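## Task

Take the culture plate labelled W06 out of the incubator and set it in out-nest O1. It must lie flat within the nest's locators, with its well A1 at the nest corner marked A1 and its lid seated all the way down. All other plates and lids must be left as they were. The incubator door must finish closed and latched. Nothing may depend on the robot holding it at the end; release the plate and move the gripper away.

## Robot and tools

Robot: one four-axis SCARA-type arm (joints lift, shoulder, elbow, wrist_yaw) carrying a two-finger gripper that always stays level; it can only turn about vertical. The controlled point, end_effector_position (link pinch), sits midway between the rubber pads, 2-3 cm behind the fingertips. The fingers point along the gripper's +x axis and close along its y axis.

Frames: the scene frame has its origin on the table surface under the arm's base, +z up, and +y to the left when facing along +x. Reported poses are end_effector_position (m) and end_effector_quat_wxyz in this frame; the printed position can be somewhat wrong, especially far from the base. Motion commands, however, use the gripper's own axes.

The row: every motion command is built from rows of 5 numbers, each in [-1, 1]: dx, dy, dz, rz, opening. dx, dy, dz, rz are an offset (not a pose) from the gripper's measured pose, expressed in gripper axes; 1.0 equals 0.6 m for dx/dy/dz and 180 degrees for rz. rz turns about the gripper z axis, positive from +x toward +y. opening is absolute: +1 = fully open (0.140 m), -1 = closed (pads still 0.066 m apart). Going from open to closed needs at least about 0.6 s.

execute_actions(actions): actions is a list of actions; each action is a list of 0 to 15 rows, one row per control step of 1/30 s. An action always lasts 15 steps (0.5 s); if fewer rows are given, the final row repeats. All rows in an action are offsets from the pose measured when that action began, not from the previous row. For the first action in a call, that start is the last pose reported in this scene. An empty list just returns the state and images. Each step the commanded pose is clipped to within 70 mm and 16 degrees of the measured pose, and after the action the arm only continues to the last clipped pose, so large offsets need several actions.

move(target, speed, blocking): target is one row as above, an offset from the pose in the latest result that reports one. It drives a straight path taking 0.5 to 10 s (longer paths stop short after 10 s); rotation takes the shorter direction. speed is the path's top speed in m/s, 0.002 to 0.5 (default 0.25); turning is capped at twice that in rad/s. The path ignores obstacles, the gripper lags and may stray, and real speed can exceed speed, above all with the arm stretched out. Faster contact hits harder; aiming further beyond a contact presses harder. The opening is applied at the start. The result adds a "move:" line: done (at rest near target), off_target, moving, held (a check stopped the final step) or fault, plus limits: paced means the sent pose was clipped; held means a check blocked some steps, after which the arm may surge faster than speed. The distance to target is also given. With blocking=false the result arrives after 0.5 s while the arm continues; until a result shows the move ended, other moves and execute_actions are refused, so call wait or stop.

wait(seconds): 0 to 10; the arm keeps its last command and a running move goes on, returning early when it ends. stop(): brakes a running move to rest; it needs room, more when fast; fingers keep moving. zoom_image(camera, region): region is [x0, y0, x1, y1] in pixels of that camera's latest image, at most 504 by 504. finished_scene(scene): ends the numbered scene, after the last command has been held; irreversible, and its result reports success and the next task.

Result lines: Joint positions gives lift (m, 0.000 to 0.550), shoulder (rad, -2.000 to 2.000), elbow (rad, -2.800 to 2.800), wrist yaw (rad, -12.566 to 12.566), then pad gap (m). Keep the elbow at least 0.4 rad away from 0 or the arm may fold and fault. "Hand target" is the pose the controller is currently heading for. "pose unreachable" means the clearance check altered or blocked the command. grip_measured is the finger opening on the command scale (may be off by about 1 mm consistently). To hold something, command an opening below grip_measured: about 0.04 lower for a firm grip, less for a gentle one. Pads push up to about 18 N each; fast closing can push harder and even spring open.

Cameras (all 504x504): cam_head_left, cam_head_right, cam_high, cam_low, cam_wrist (fisheye, on the hand). Calibration data are supplied with small per-scene deviations; results list cameras whose numbers changed.

Limits and hazards: joint loads lift 52.8 N, shoulder 7.92 N m, elbow 3.96 N m, wrist yaw 1.32 N m, held weight included; reaching one stops the arm for 10 s and drops the rest of the call. Holding loads heats motors: MOTOR HOT warns from 85 °C, OVER-TEMPERATURE FAULT brakes the arm at 100 °C. Joints decelerate together and stop together on reversal; after a long move the arm may still be short of target. Because offsets are from the measured pose, repeating a small offset into something rigid does not press harder, but into something yielding it keeps going. Held parts are sometimes tugged briefly.

Task notes: a pushed incubator door keeps swinging; once well beyond 90 degrees its outer face is out of reach for closing it. Each plate's ID faces the front inside the incubator. Well A1 lies at the labelled short end, in the corner opposite the labelled long side. Never push or knock anything off the table, and avoid drops, slips, slams, hard impacts and heavy pressing.

Each tool is called as a command line: name --argument value for each argument, lists and objects as JSON in quotes; but a table of rows of numbers goes row by row, as --pt "numbers of a row", without its own name.

## Session

execute_actions --actions '[]'

Scene clock: 0.00 s.
end_effector_position=(+0.3943, -0.1321, +0.4826) grip_measured=+0.99 end_effector_quat_wxyz=(-0.233, -0.000, -0.000, +0.972)
Joint positions: [ 0.478 -0.946 -1.474 -0.25   0.14 ]
Hand target: +0.394, -0.132, +0.483; -0.233, -0.000, -0.000, +0.972

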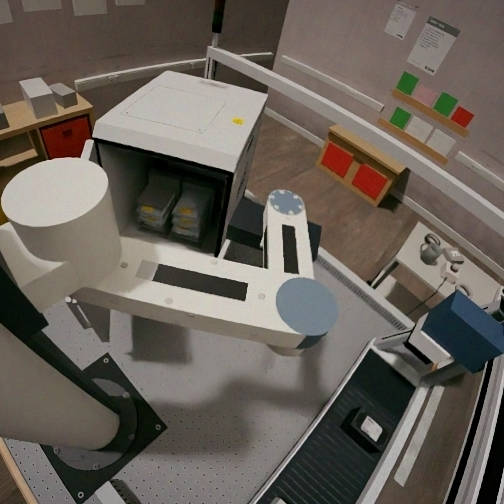

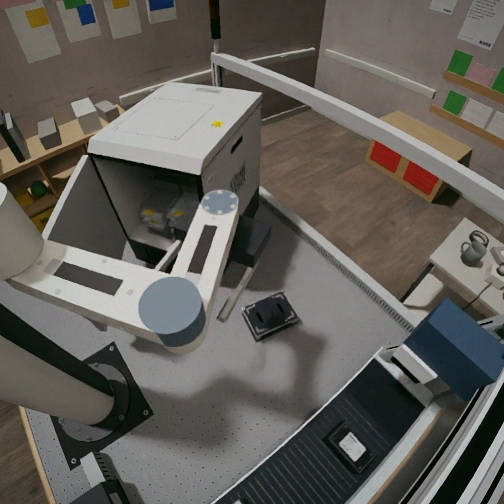

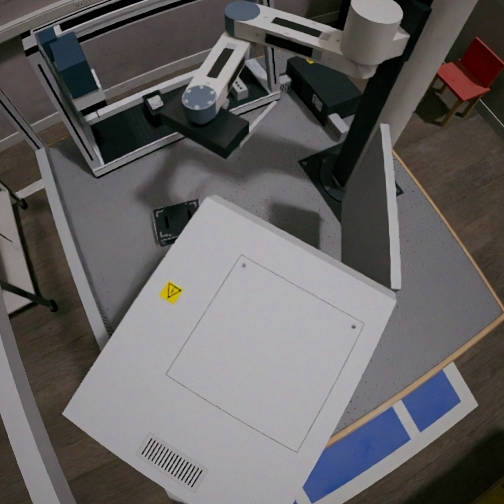

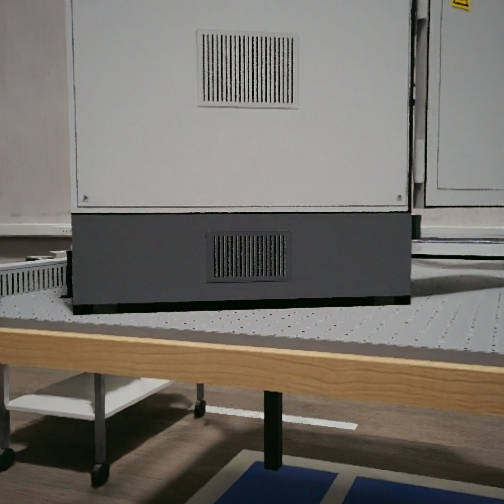

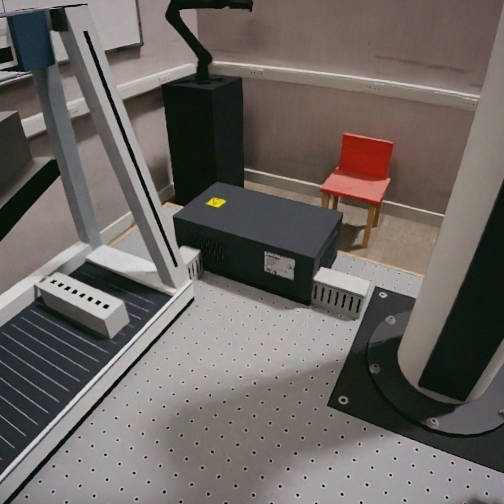

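zoom_image --camera "cam_head_left" --region '[60, 60, 330, 330]'

zoom_image --camera "cam_head_right" --region '[30, 70, 330, 370]'

Region (60, 60, 330, 330) of cam_head_left's 504x504 image, scaled by 1.867, with more detail than that image has.

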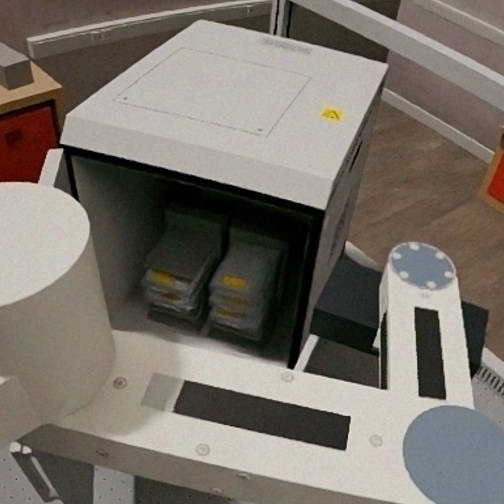

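Region (30, 70, 330, 370) of cam_head_right's 504x504 image, scaled by 1.680, with more detail than that image has.

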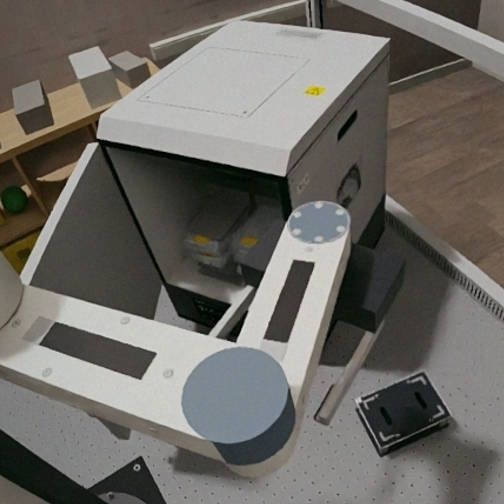

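move --target '[-0.183, -0.153, 0, -0.817, 1]' --speed 0.4

Scene clock: 4.50 s.
end_effector_position=(+0.4504, -0.0005, +0.4826) grip_measured=+0.99 end_effector_quat_wxyz=(+0.866, -0.000, -0.000, +0.500)
Joint positions: [ 0.478 -1.485 -0.942 -2.81   0.14 ]
Hand target: +0.451, -0.001, +0.483; +0.866, -0.000, -0.000, +0.499
Off the commanded pose: 0.000 m, 0 deg.
move: done
camera_calibration (this result's frames):
cam_wrist: T_world_to_cam=[[0.86757, -0.497316, -0.000378042, -0.380881], [-0.298683, -0.520446, -0.799952, 0.507519], [0.397632, 0.694127, -0.600063, 0.206492], [0, 0, 0, 1]] pos_world=[0.399921, -0.0686134, 0.529755]

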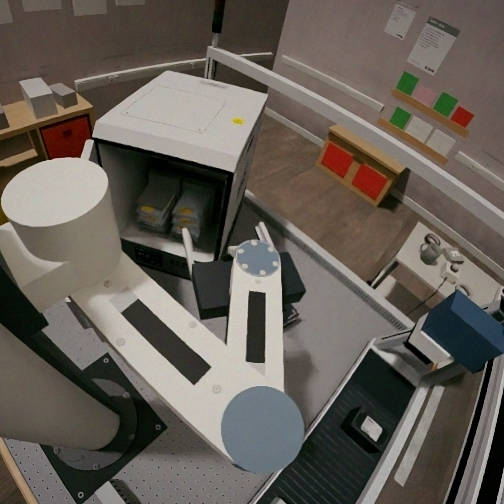

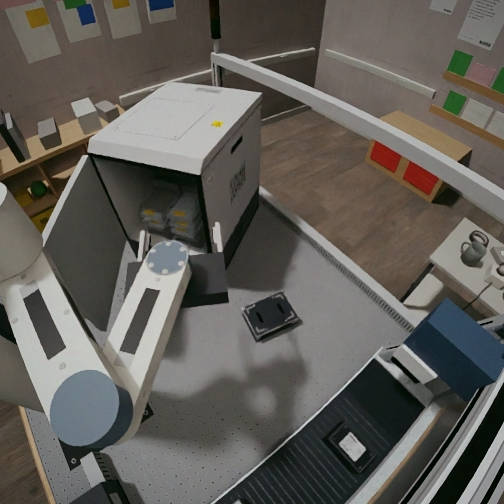

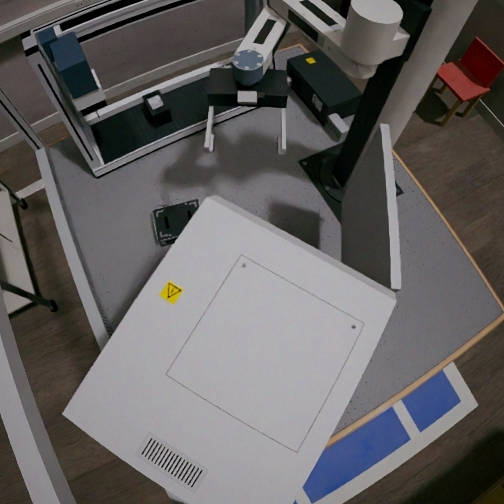

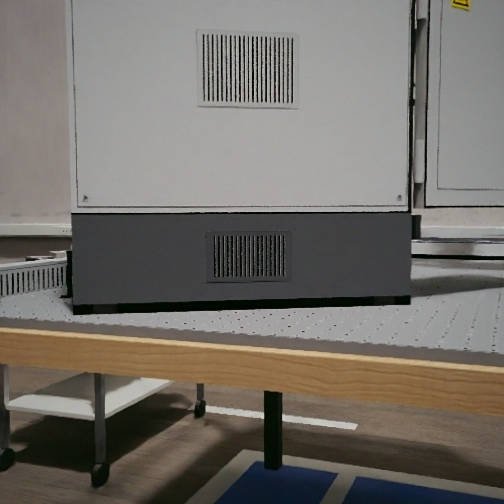

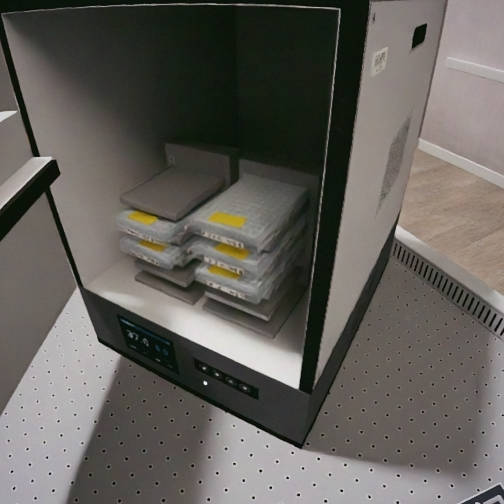

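zoom_image --camera "cam_wrist" --region '[100, 130, 330, 340]'

Region (100, 130, 330, 340) of cam_wrist's 504x504 image, scaled by 2.191, with more detail than that image has; it fills the top 460 rows of this view, and the rest is white.

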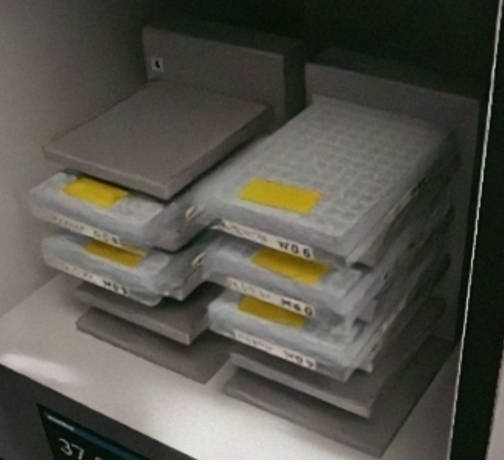

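move --target '[0.249, 0.202, -0.2, -0.157, 1]' --speed 0.3

Scene clock: 6.97 s.
end_effector_position=(+0.4202, +0.1896, +0.3626) grip_measured=+0.99 end_effector_quat_wxyz=(+0.962, -0.000, -0.000, +0.273)
Joint positions: [ 0.358 -0.277 -0.654 -4.799  0.14 ]
Hand target: +0.420, +0.189, +0.363; +0.962, -0.000, -0.000, +0.273
Off the commanded pose: 0.000 m, 0 deg.
move: done
camera_calibration (this result's frames):
cam_wrist: T_world_to_cam=[[0.529067, -0.84858, -0.000378042, -0.051309], [-0.509362, -0.317217, -0.799952, 0.551424], [0.678704, 0.423421, -0.600063, -0.0522094], [0, 0, 0, 1]] pos_world=[0.343455, 0.153488, 0.409764]

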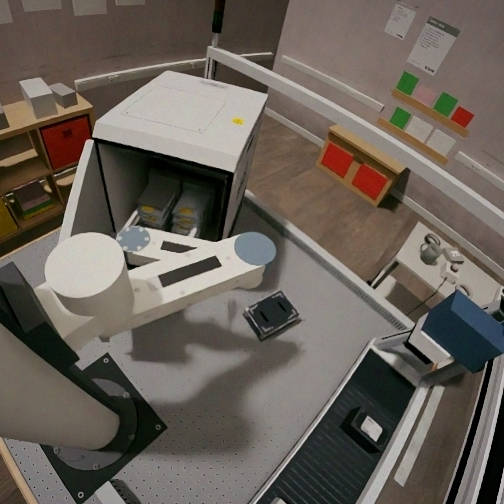

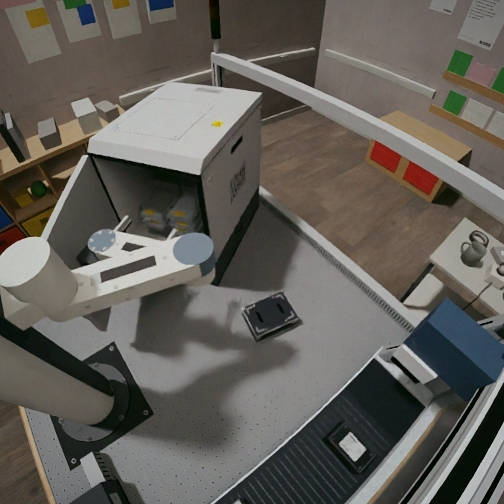

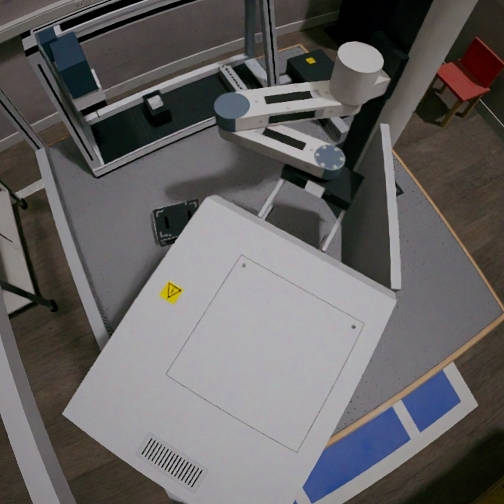

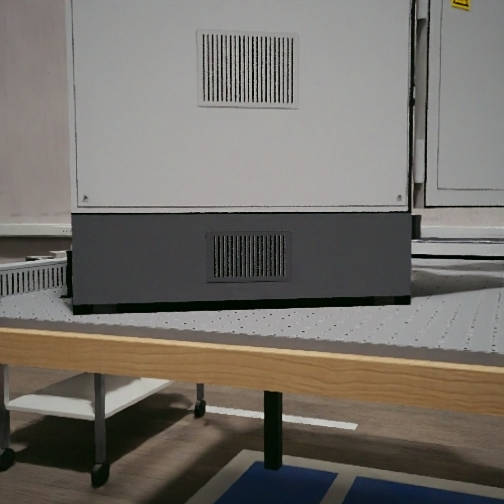

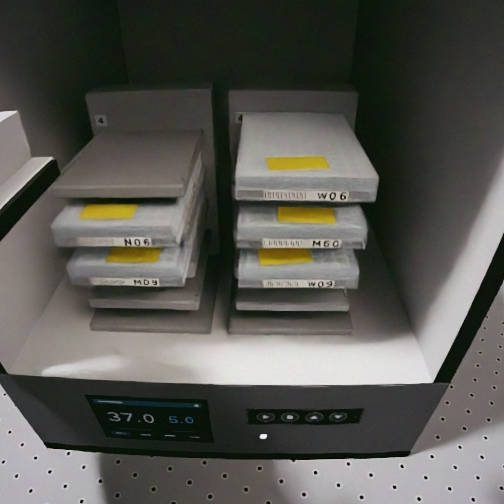

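move --target '[0.08, -0.037, -0.1, 0, 0.0]' --speed 0.2

Scene clock: 8.07 s.
end_effector_position=(+0.4728, +0.1958, +0.3025) grip_measured=+0.00 end_effector_quat_wxyz=(+0.962, -0.000, -0.000, +0.273)
Joint positions: [ 0.298 -0.378 -0.846 -4.507  0.103]
Hand target: +0.473, +0.196, +0.303; +0.962, -0.000, -0.000, +0.273
Off the commanded pose: 0.000 m, 0 deg.
move: done
camera_calibration (this result's frames):
cam_wrist: T_world_to_cam=[[0.528489, -0.84894, -0.000378042, -0.0735122], [-0.509578, -0.31687, -0.799952, 0.532195], [0.678992, 0.422959, -0.600063, -0.126656], [0, 0, 0, 1]] pos_world=[0.396043, 0.159799, 0.349702]

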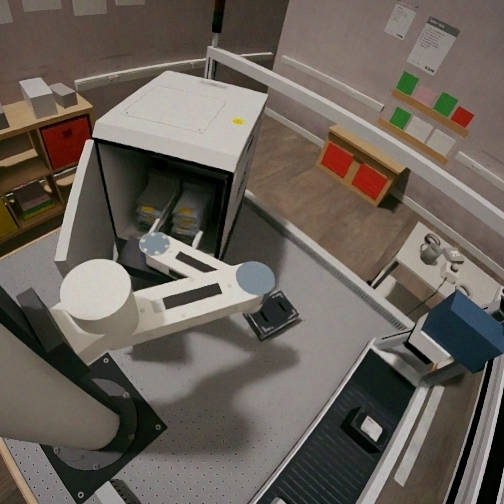

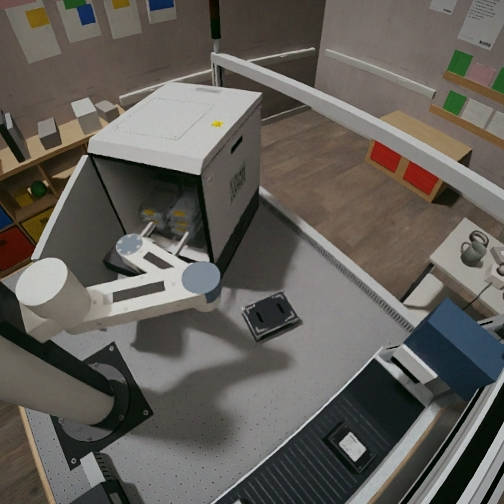

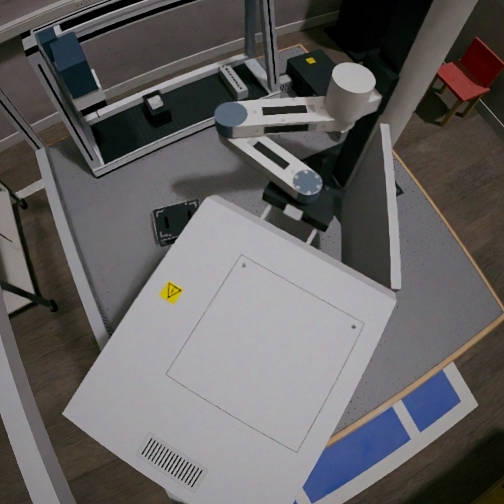

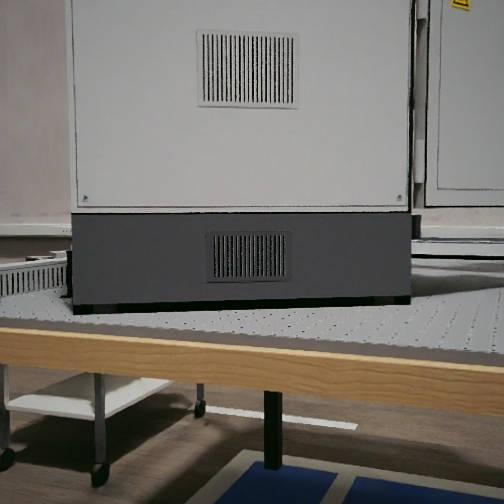

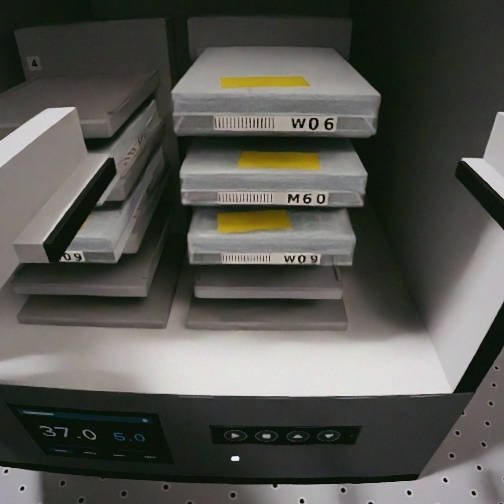

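move --target '[0.0, 0, -0.007, 0, 0.0]' --speed 0.1

move --target '[0.12, 0, 0, 0, 0.0]' --speed 0.1

Scene clock: 8.97 s.
end_effector_position=(+0.4728, +0.1958, +0.2984) grip_measured=+0.00 end_effector_quat_wxyz=(+0.962, -0.000, -0.000, +0.273)
Joint positions: [ 0.293 -0.378 -0.846 -4.507  0.103]
Hand target: +0.473, +0.196, +0.298; +0.962, -0.000, -0.000, +0.273
Off the commanded pose: 0.000 m, 0 deg.
move: done
camera_calibration (this result's frames):
cam_wrist: T_world_to_cam=[[0.528485, -0.848943, -0.000378042, -0.0735161], [-0.509579, -0.316868, -0.799952, 0.528873], [0.678994, 0.422956, -0.600063, -0.129145], [0, 0, 0, 1]] pos_world=[0.396043, 0.159794, 0.34555]

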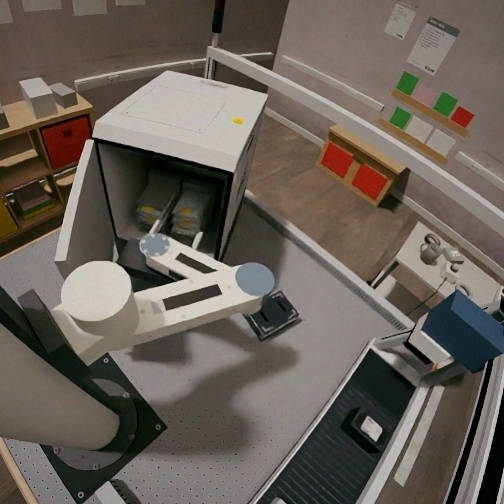

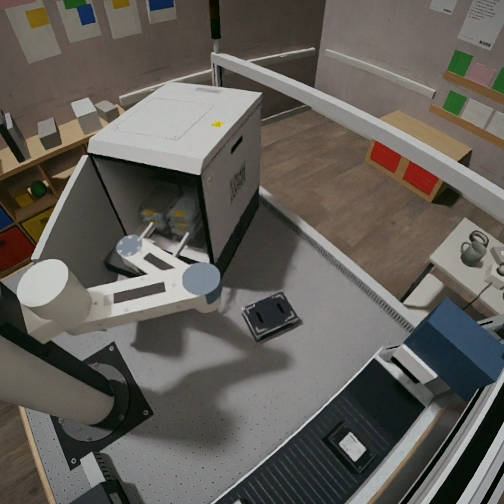

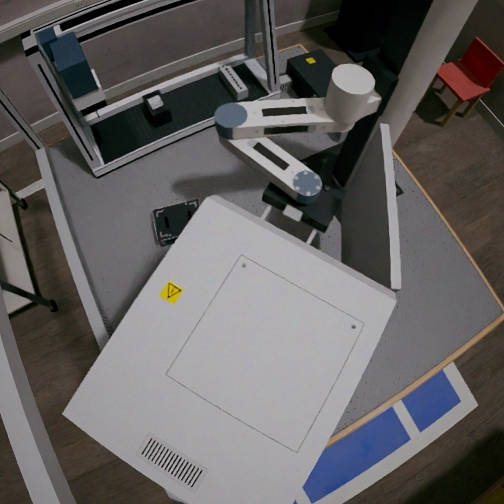

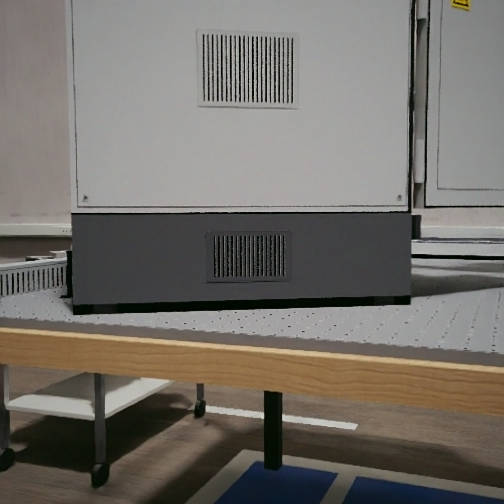

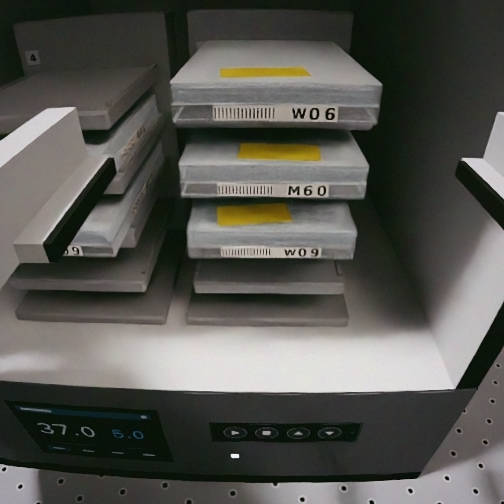

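Scene clock: 9.97 s.
end_effector_position=(+0.5341, +0.2336, +0.2984) grip_measured=+0.00 end_effector_quat_wxyz=(+0.962, -0.000, -0.000, +0.273)
Joint positions: [ 0.293 -0.283 -1.167 -4.281  0.103]
Hand target: +0.534, +0.234, +0.298; +0.962, -0.000, -0.000, +0.273
Off the commanded pose: 0.000 m, 0 deg.
move: done
camera_calibration (this result's frames):
cam_wrist: T_world_to_cam=[[0.528053, -0.849211, -0.000378042, -0.073579], [-0.50974, -0.316609, -0.799952, 0.57212], [0.679209, 0.42261, -0.600063, -0.186798], [0, 0, 0, 1]] pos_world=[0.457361, 0.197597, 0.34555]

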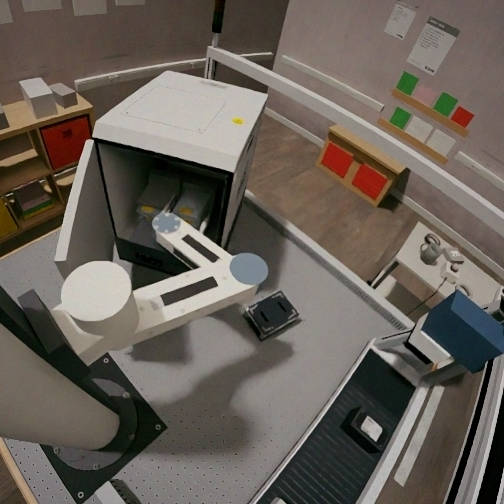

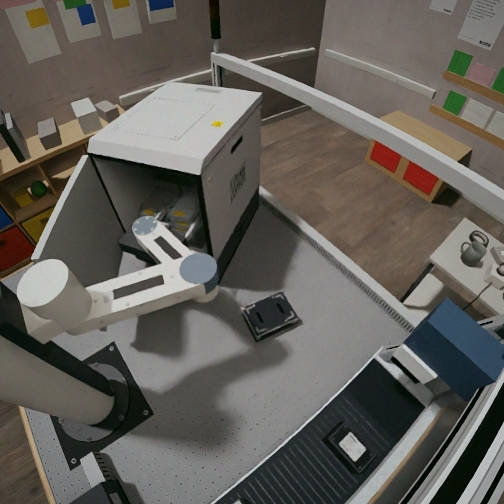

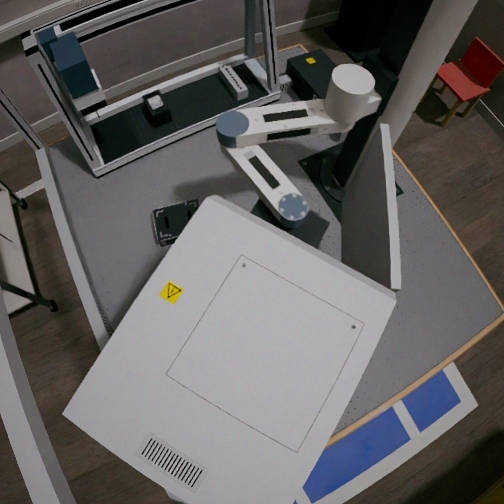

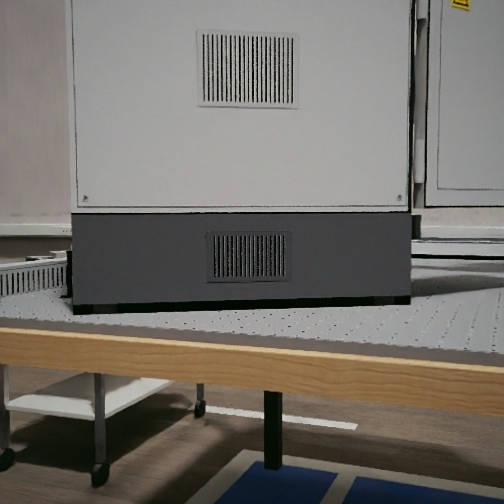

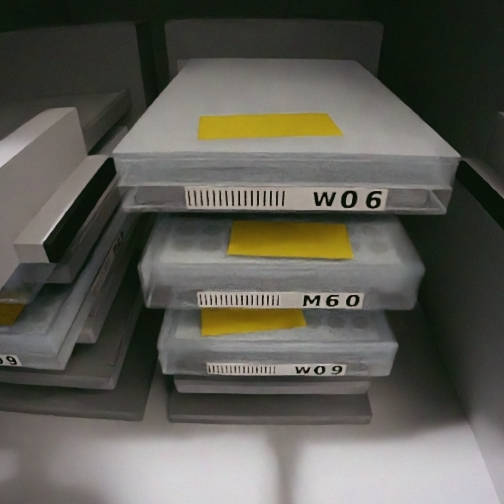

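move --target '[0.105, 0, 0, 0, 0.0]' --speed 0.1

move --target '[0, 0, 0, 0, -0.6]'

Scene clock: 11.00 s.
end_effector_position=(+0.5878, +0.2666, +0.2984) grip_measured=+0.00 end_effector_quat_wxyz=(+0.962, -0.000, -0.000, +0.272)
Joint positions: [ 0.293 -0.166 -1.478 -4.088  0.103]
Hand target: +0.588, +0.267, +0.298; +0.962, -0.000, -0.000, +0.273
Off the commanded pose: 0.000 m, 0 deg.
move: done
camera_calibration (this result's frames):
cam_wrist: T_world_to_cam=[[0.527641, -0.849468, -0.000378042, -0.0735887], [-0.509894, -0.316361, -0.799952, 0.609963], [0.679414, 0.42228, -0.600063, -0.237248], [0, 0, 0, 1]] pos_world=[0.511034, 0.230642, 0.34555]

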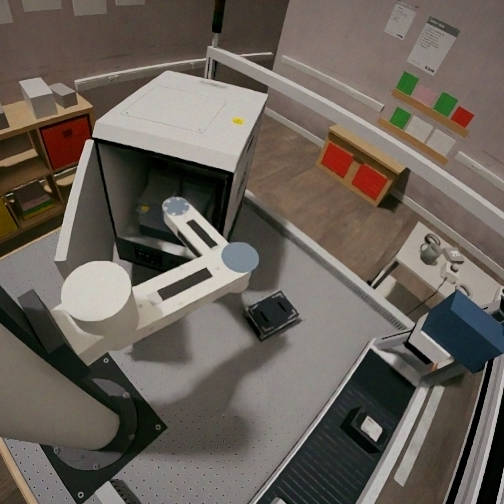

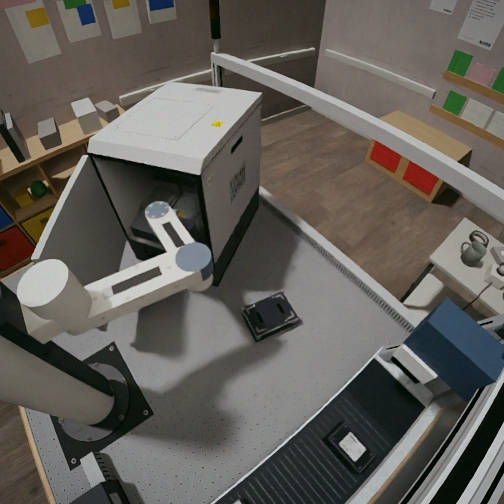

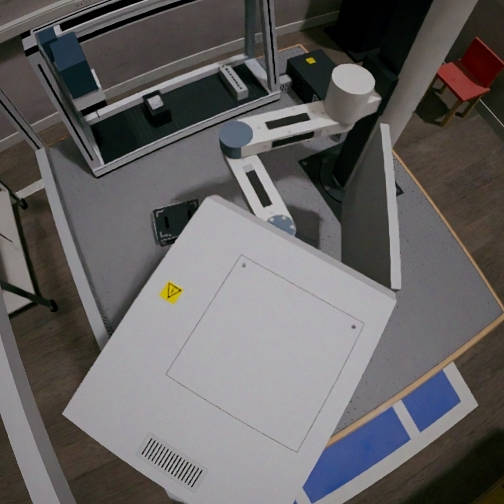

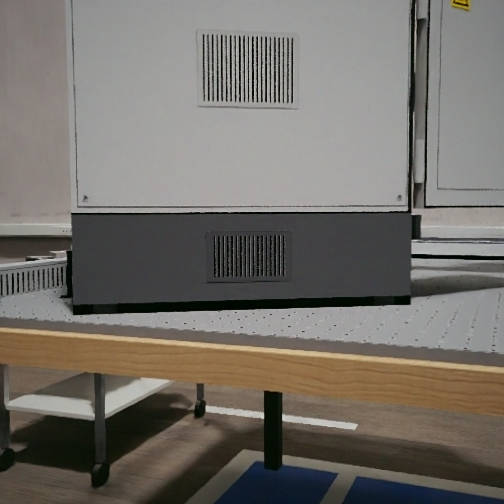

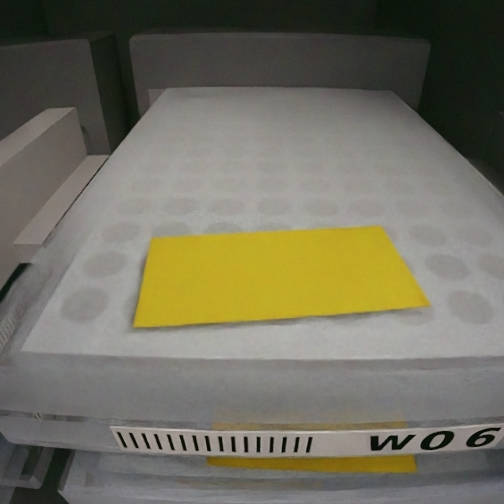

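Scene clock: 11.50 s.
end_effector_position=(+0.5874, +0.2670, +0.2984) grip_measured=-0.49 end_effector_quat_wxyz=(+0.962, -0.000, -0.000, +0.273)
Joint positions: [ 0.293 -0.165 -1.477 -4.087  0.085]
Hand target: +0.588, +0.267, +0.298; +0.962, -0.000, -0.000, +0.272
Off the commanded pose: 0.001 m, 0 deg.
move: done
camera_calibration (this result's frames):
cam_wrist: T_world_to_cam=[[0.52962, -0.848235, -0.000378042, -0.0745397], [-0.509155, -0.317549, -0.799952, 0.609787], [0.678427, 0.423864, -0.600063, -0.237011], [0, 0, 0, 1]] pos_world=[0.510749, 0.230871, 0.34555]

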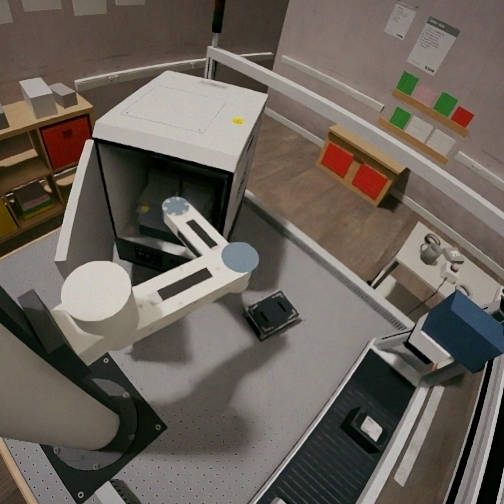

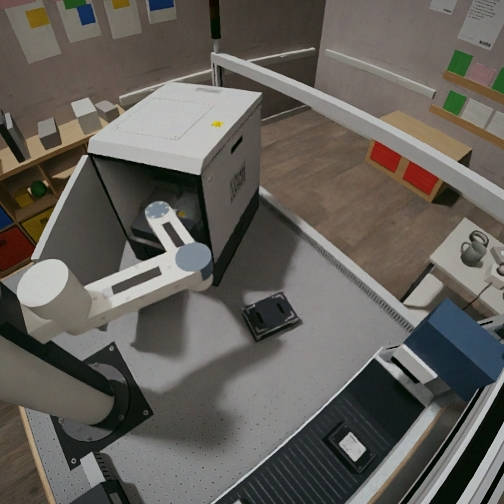

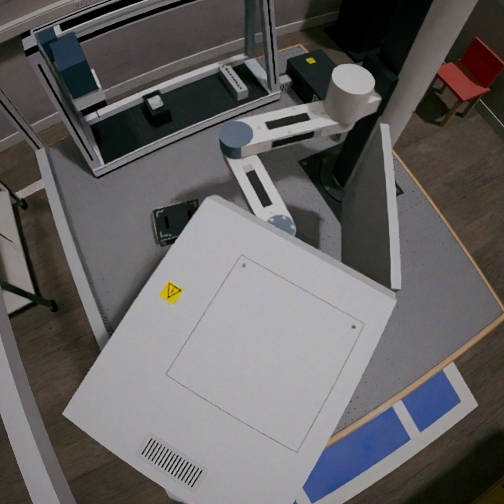

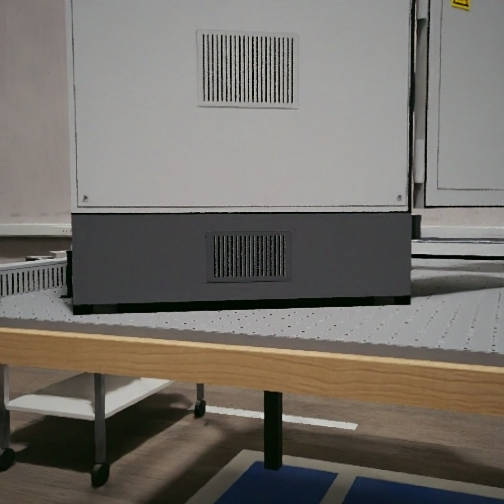

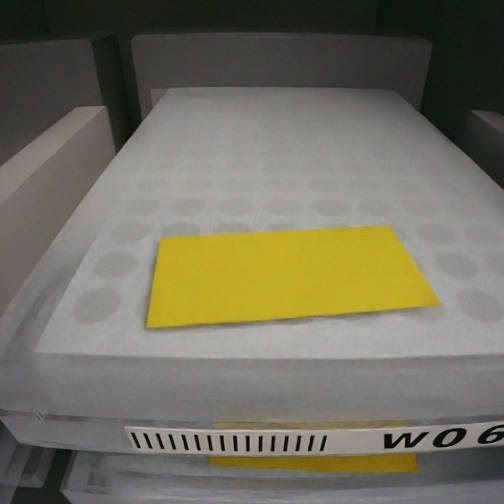

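move --target '[0, 0, 0.015, 0, -0.55]' --speed 0.05

move --target '[-0.28, 0, 0, 0, -0.55]' --speed 0.15

zoom_image --camera "cam_head_right" --region '[230, 280, 310, 350]'

Scene clock: 12.33 s.
end_effector_position=(+0.5874, +0.2671, +0.3074) grip_measured=-0.49 end_effector_quat_wxyz=(+0.962, -0.000, -0.000, +0.274)
Joint positions: [ 0.302 -0.165 -1.477 -4.086  0.085]
Hand target: +0.587, +0.267, +0.307; +0.962, -0.000, -0.000, +0.273
Off the commanded pose: 0.000 m, 0 deg.
move: done
camera_calibration (this result's frames):
cam_wrist: T_world_to_cam=[[0.530006, -0.847994, -0.000378042, -0.0747021], [-0.50901, -0.317781, -0.799952, 0.616946], [0.678235, 0.424172, -0.600063, -0.23157], [0, 0, 0, 1]] pos_world=[0.510684, 0.230932, 0.354543]

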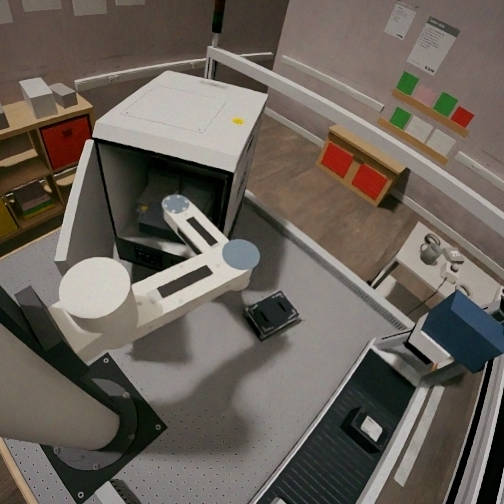

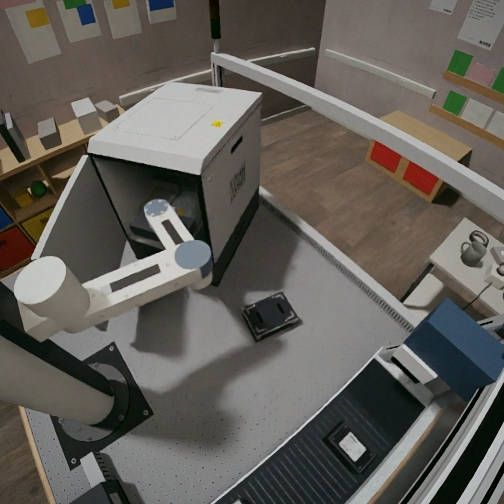

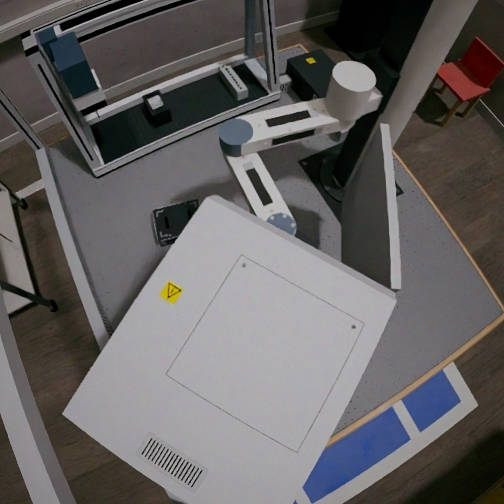

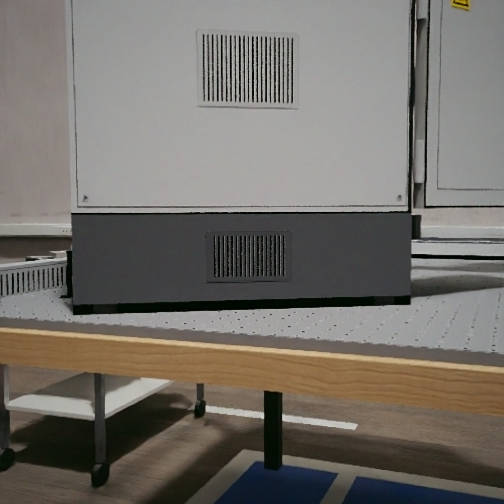

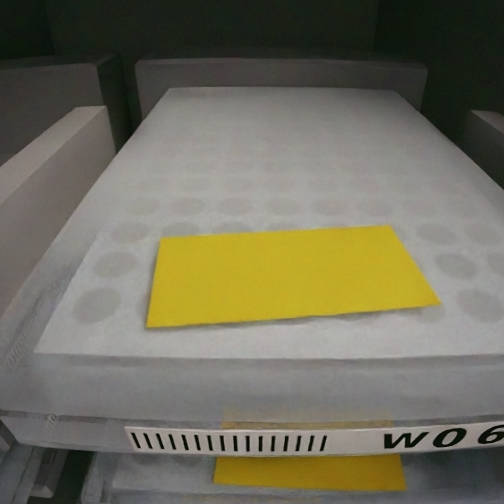

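Scene clock: 13.77 s.
end_effector_position=(+0.4445, +0.1786, +0.3073) grip_measured=-0.49 end_effector_quat_wxyz=(+0.962, -0.000, -0.000, +0.274)
Joint positions: [ 0.302 -0.404 -0.705 -4.619  0.085]
Hand target: +0.445, +0.179, +0.307; +0.962, -0.000, -0.000, +0.274
Off the commanded pose: 0.000 m, 0 deg.
move: done
camera_calibration (this result's frames):
cam_wrist: T_world_to_cam=[[0.530294, -0.847814, -0.000378042, -0.0742445], [-0.508902, -0.317953, -0.799952, 0.516095], [0.678091, 0.424402, -0.600063, -0.0971376], [0, 0, 0, 1]] pos_world=[0.367881, 0.142374, 0.354535]

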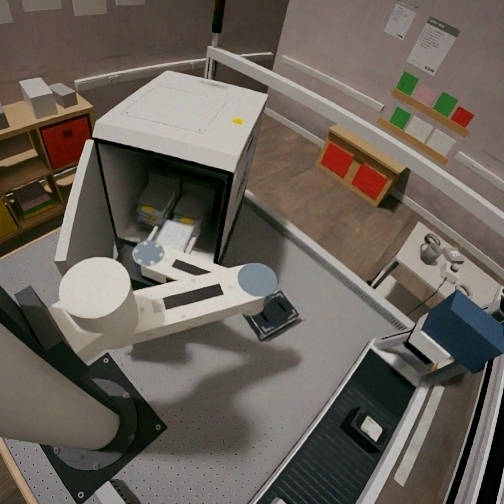

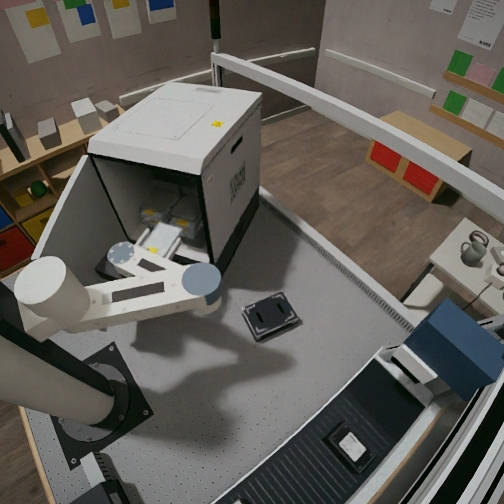

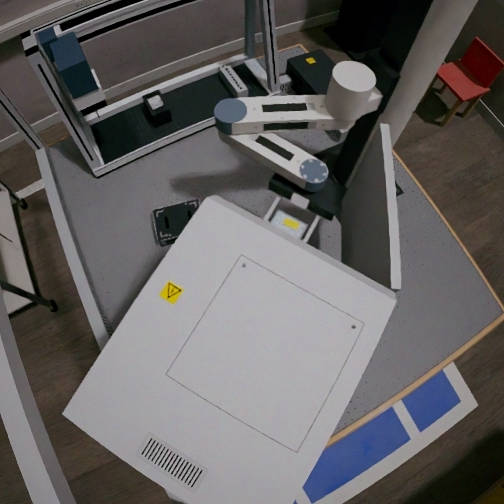

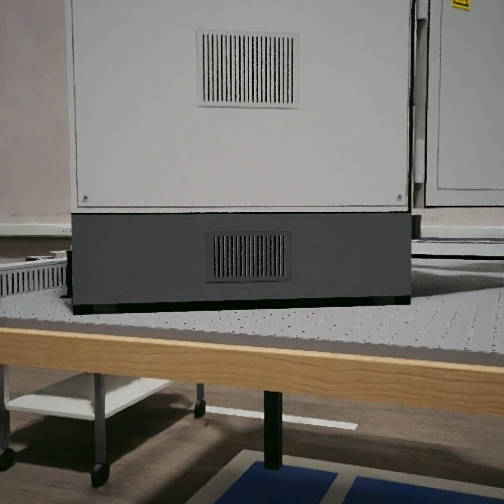

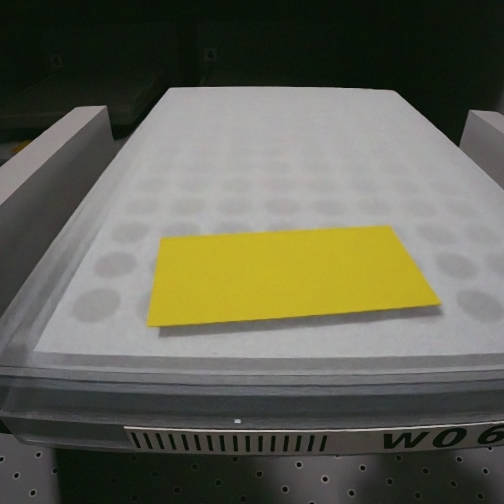

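Region (230, 280, 310, 350) of cam_head_right's 504x504 image, scaled by 6.300, with more detail than that image has; it fills the top 441 rows of this view, and the rest is white.

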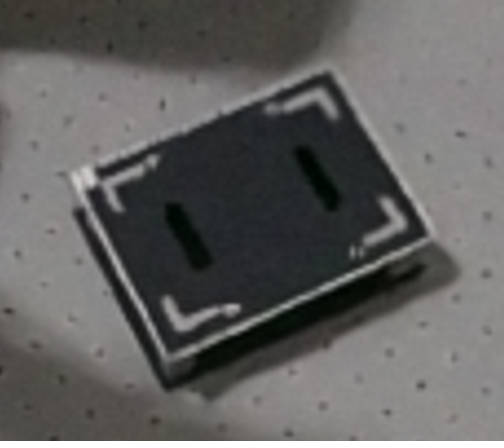

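move --target '[-0.138, -0.303, -0.2, -0.247, -0.55]' --speed 0.25

Scene clock: 15.97 s.
end_effector_position=(+0.4700, -0.0197, +0.1873) grip_measured=-0.49 end_effector_quat_wxyz=(+0.994, -0.000, -0.000, -0.111)
Joint positions: [ 0.182 -0.957 -0.602 -4.946  0.085]
Hand target: +0.470, -0.020, +0.187; +0.994, -0.000, -0.000, -0.110
Off the commanded pose: 0.000 m, 0 deg.
move: done
camera_calibration (this result's frames):
cam_wrist: T_world_to_cam=[[-0.215937, -0.976407, -0.000378042, 0.092299], [-0.585841, 0.129871, -0.799952, 0.414932], [0.781129, -0.172517, -0.600063, -0.162499], [0, 0, 0, 1]] pos_world=[0.389948, 0.00819985, 0.234451]

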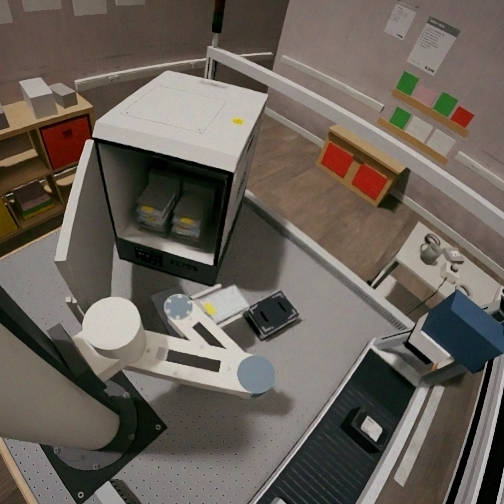

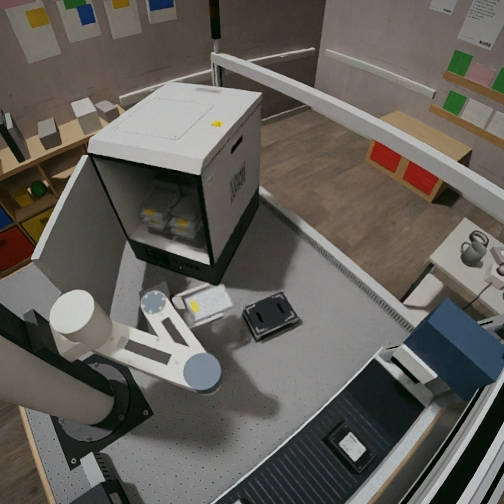

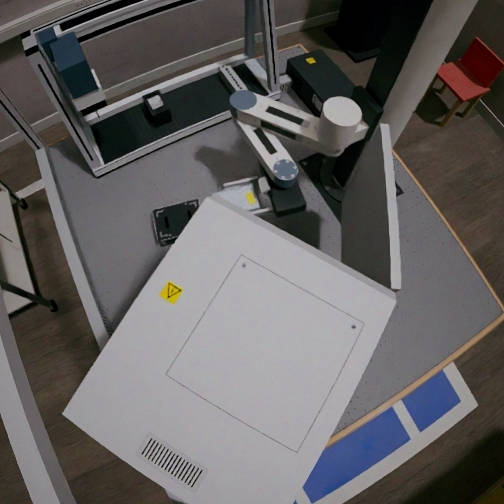

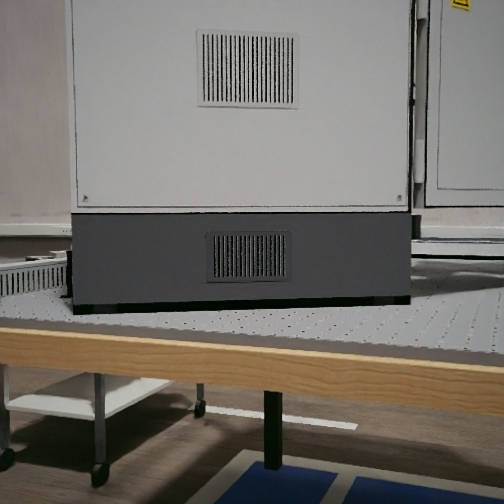

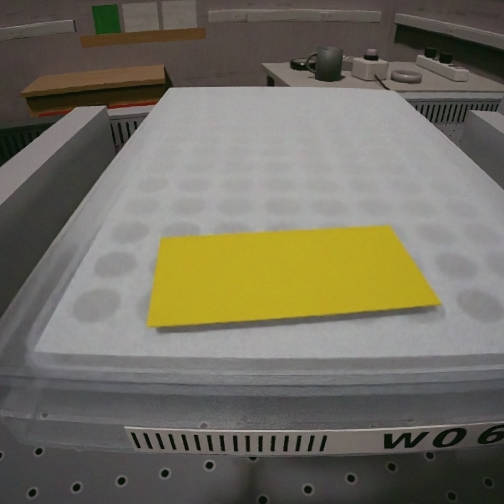

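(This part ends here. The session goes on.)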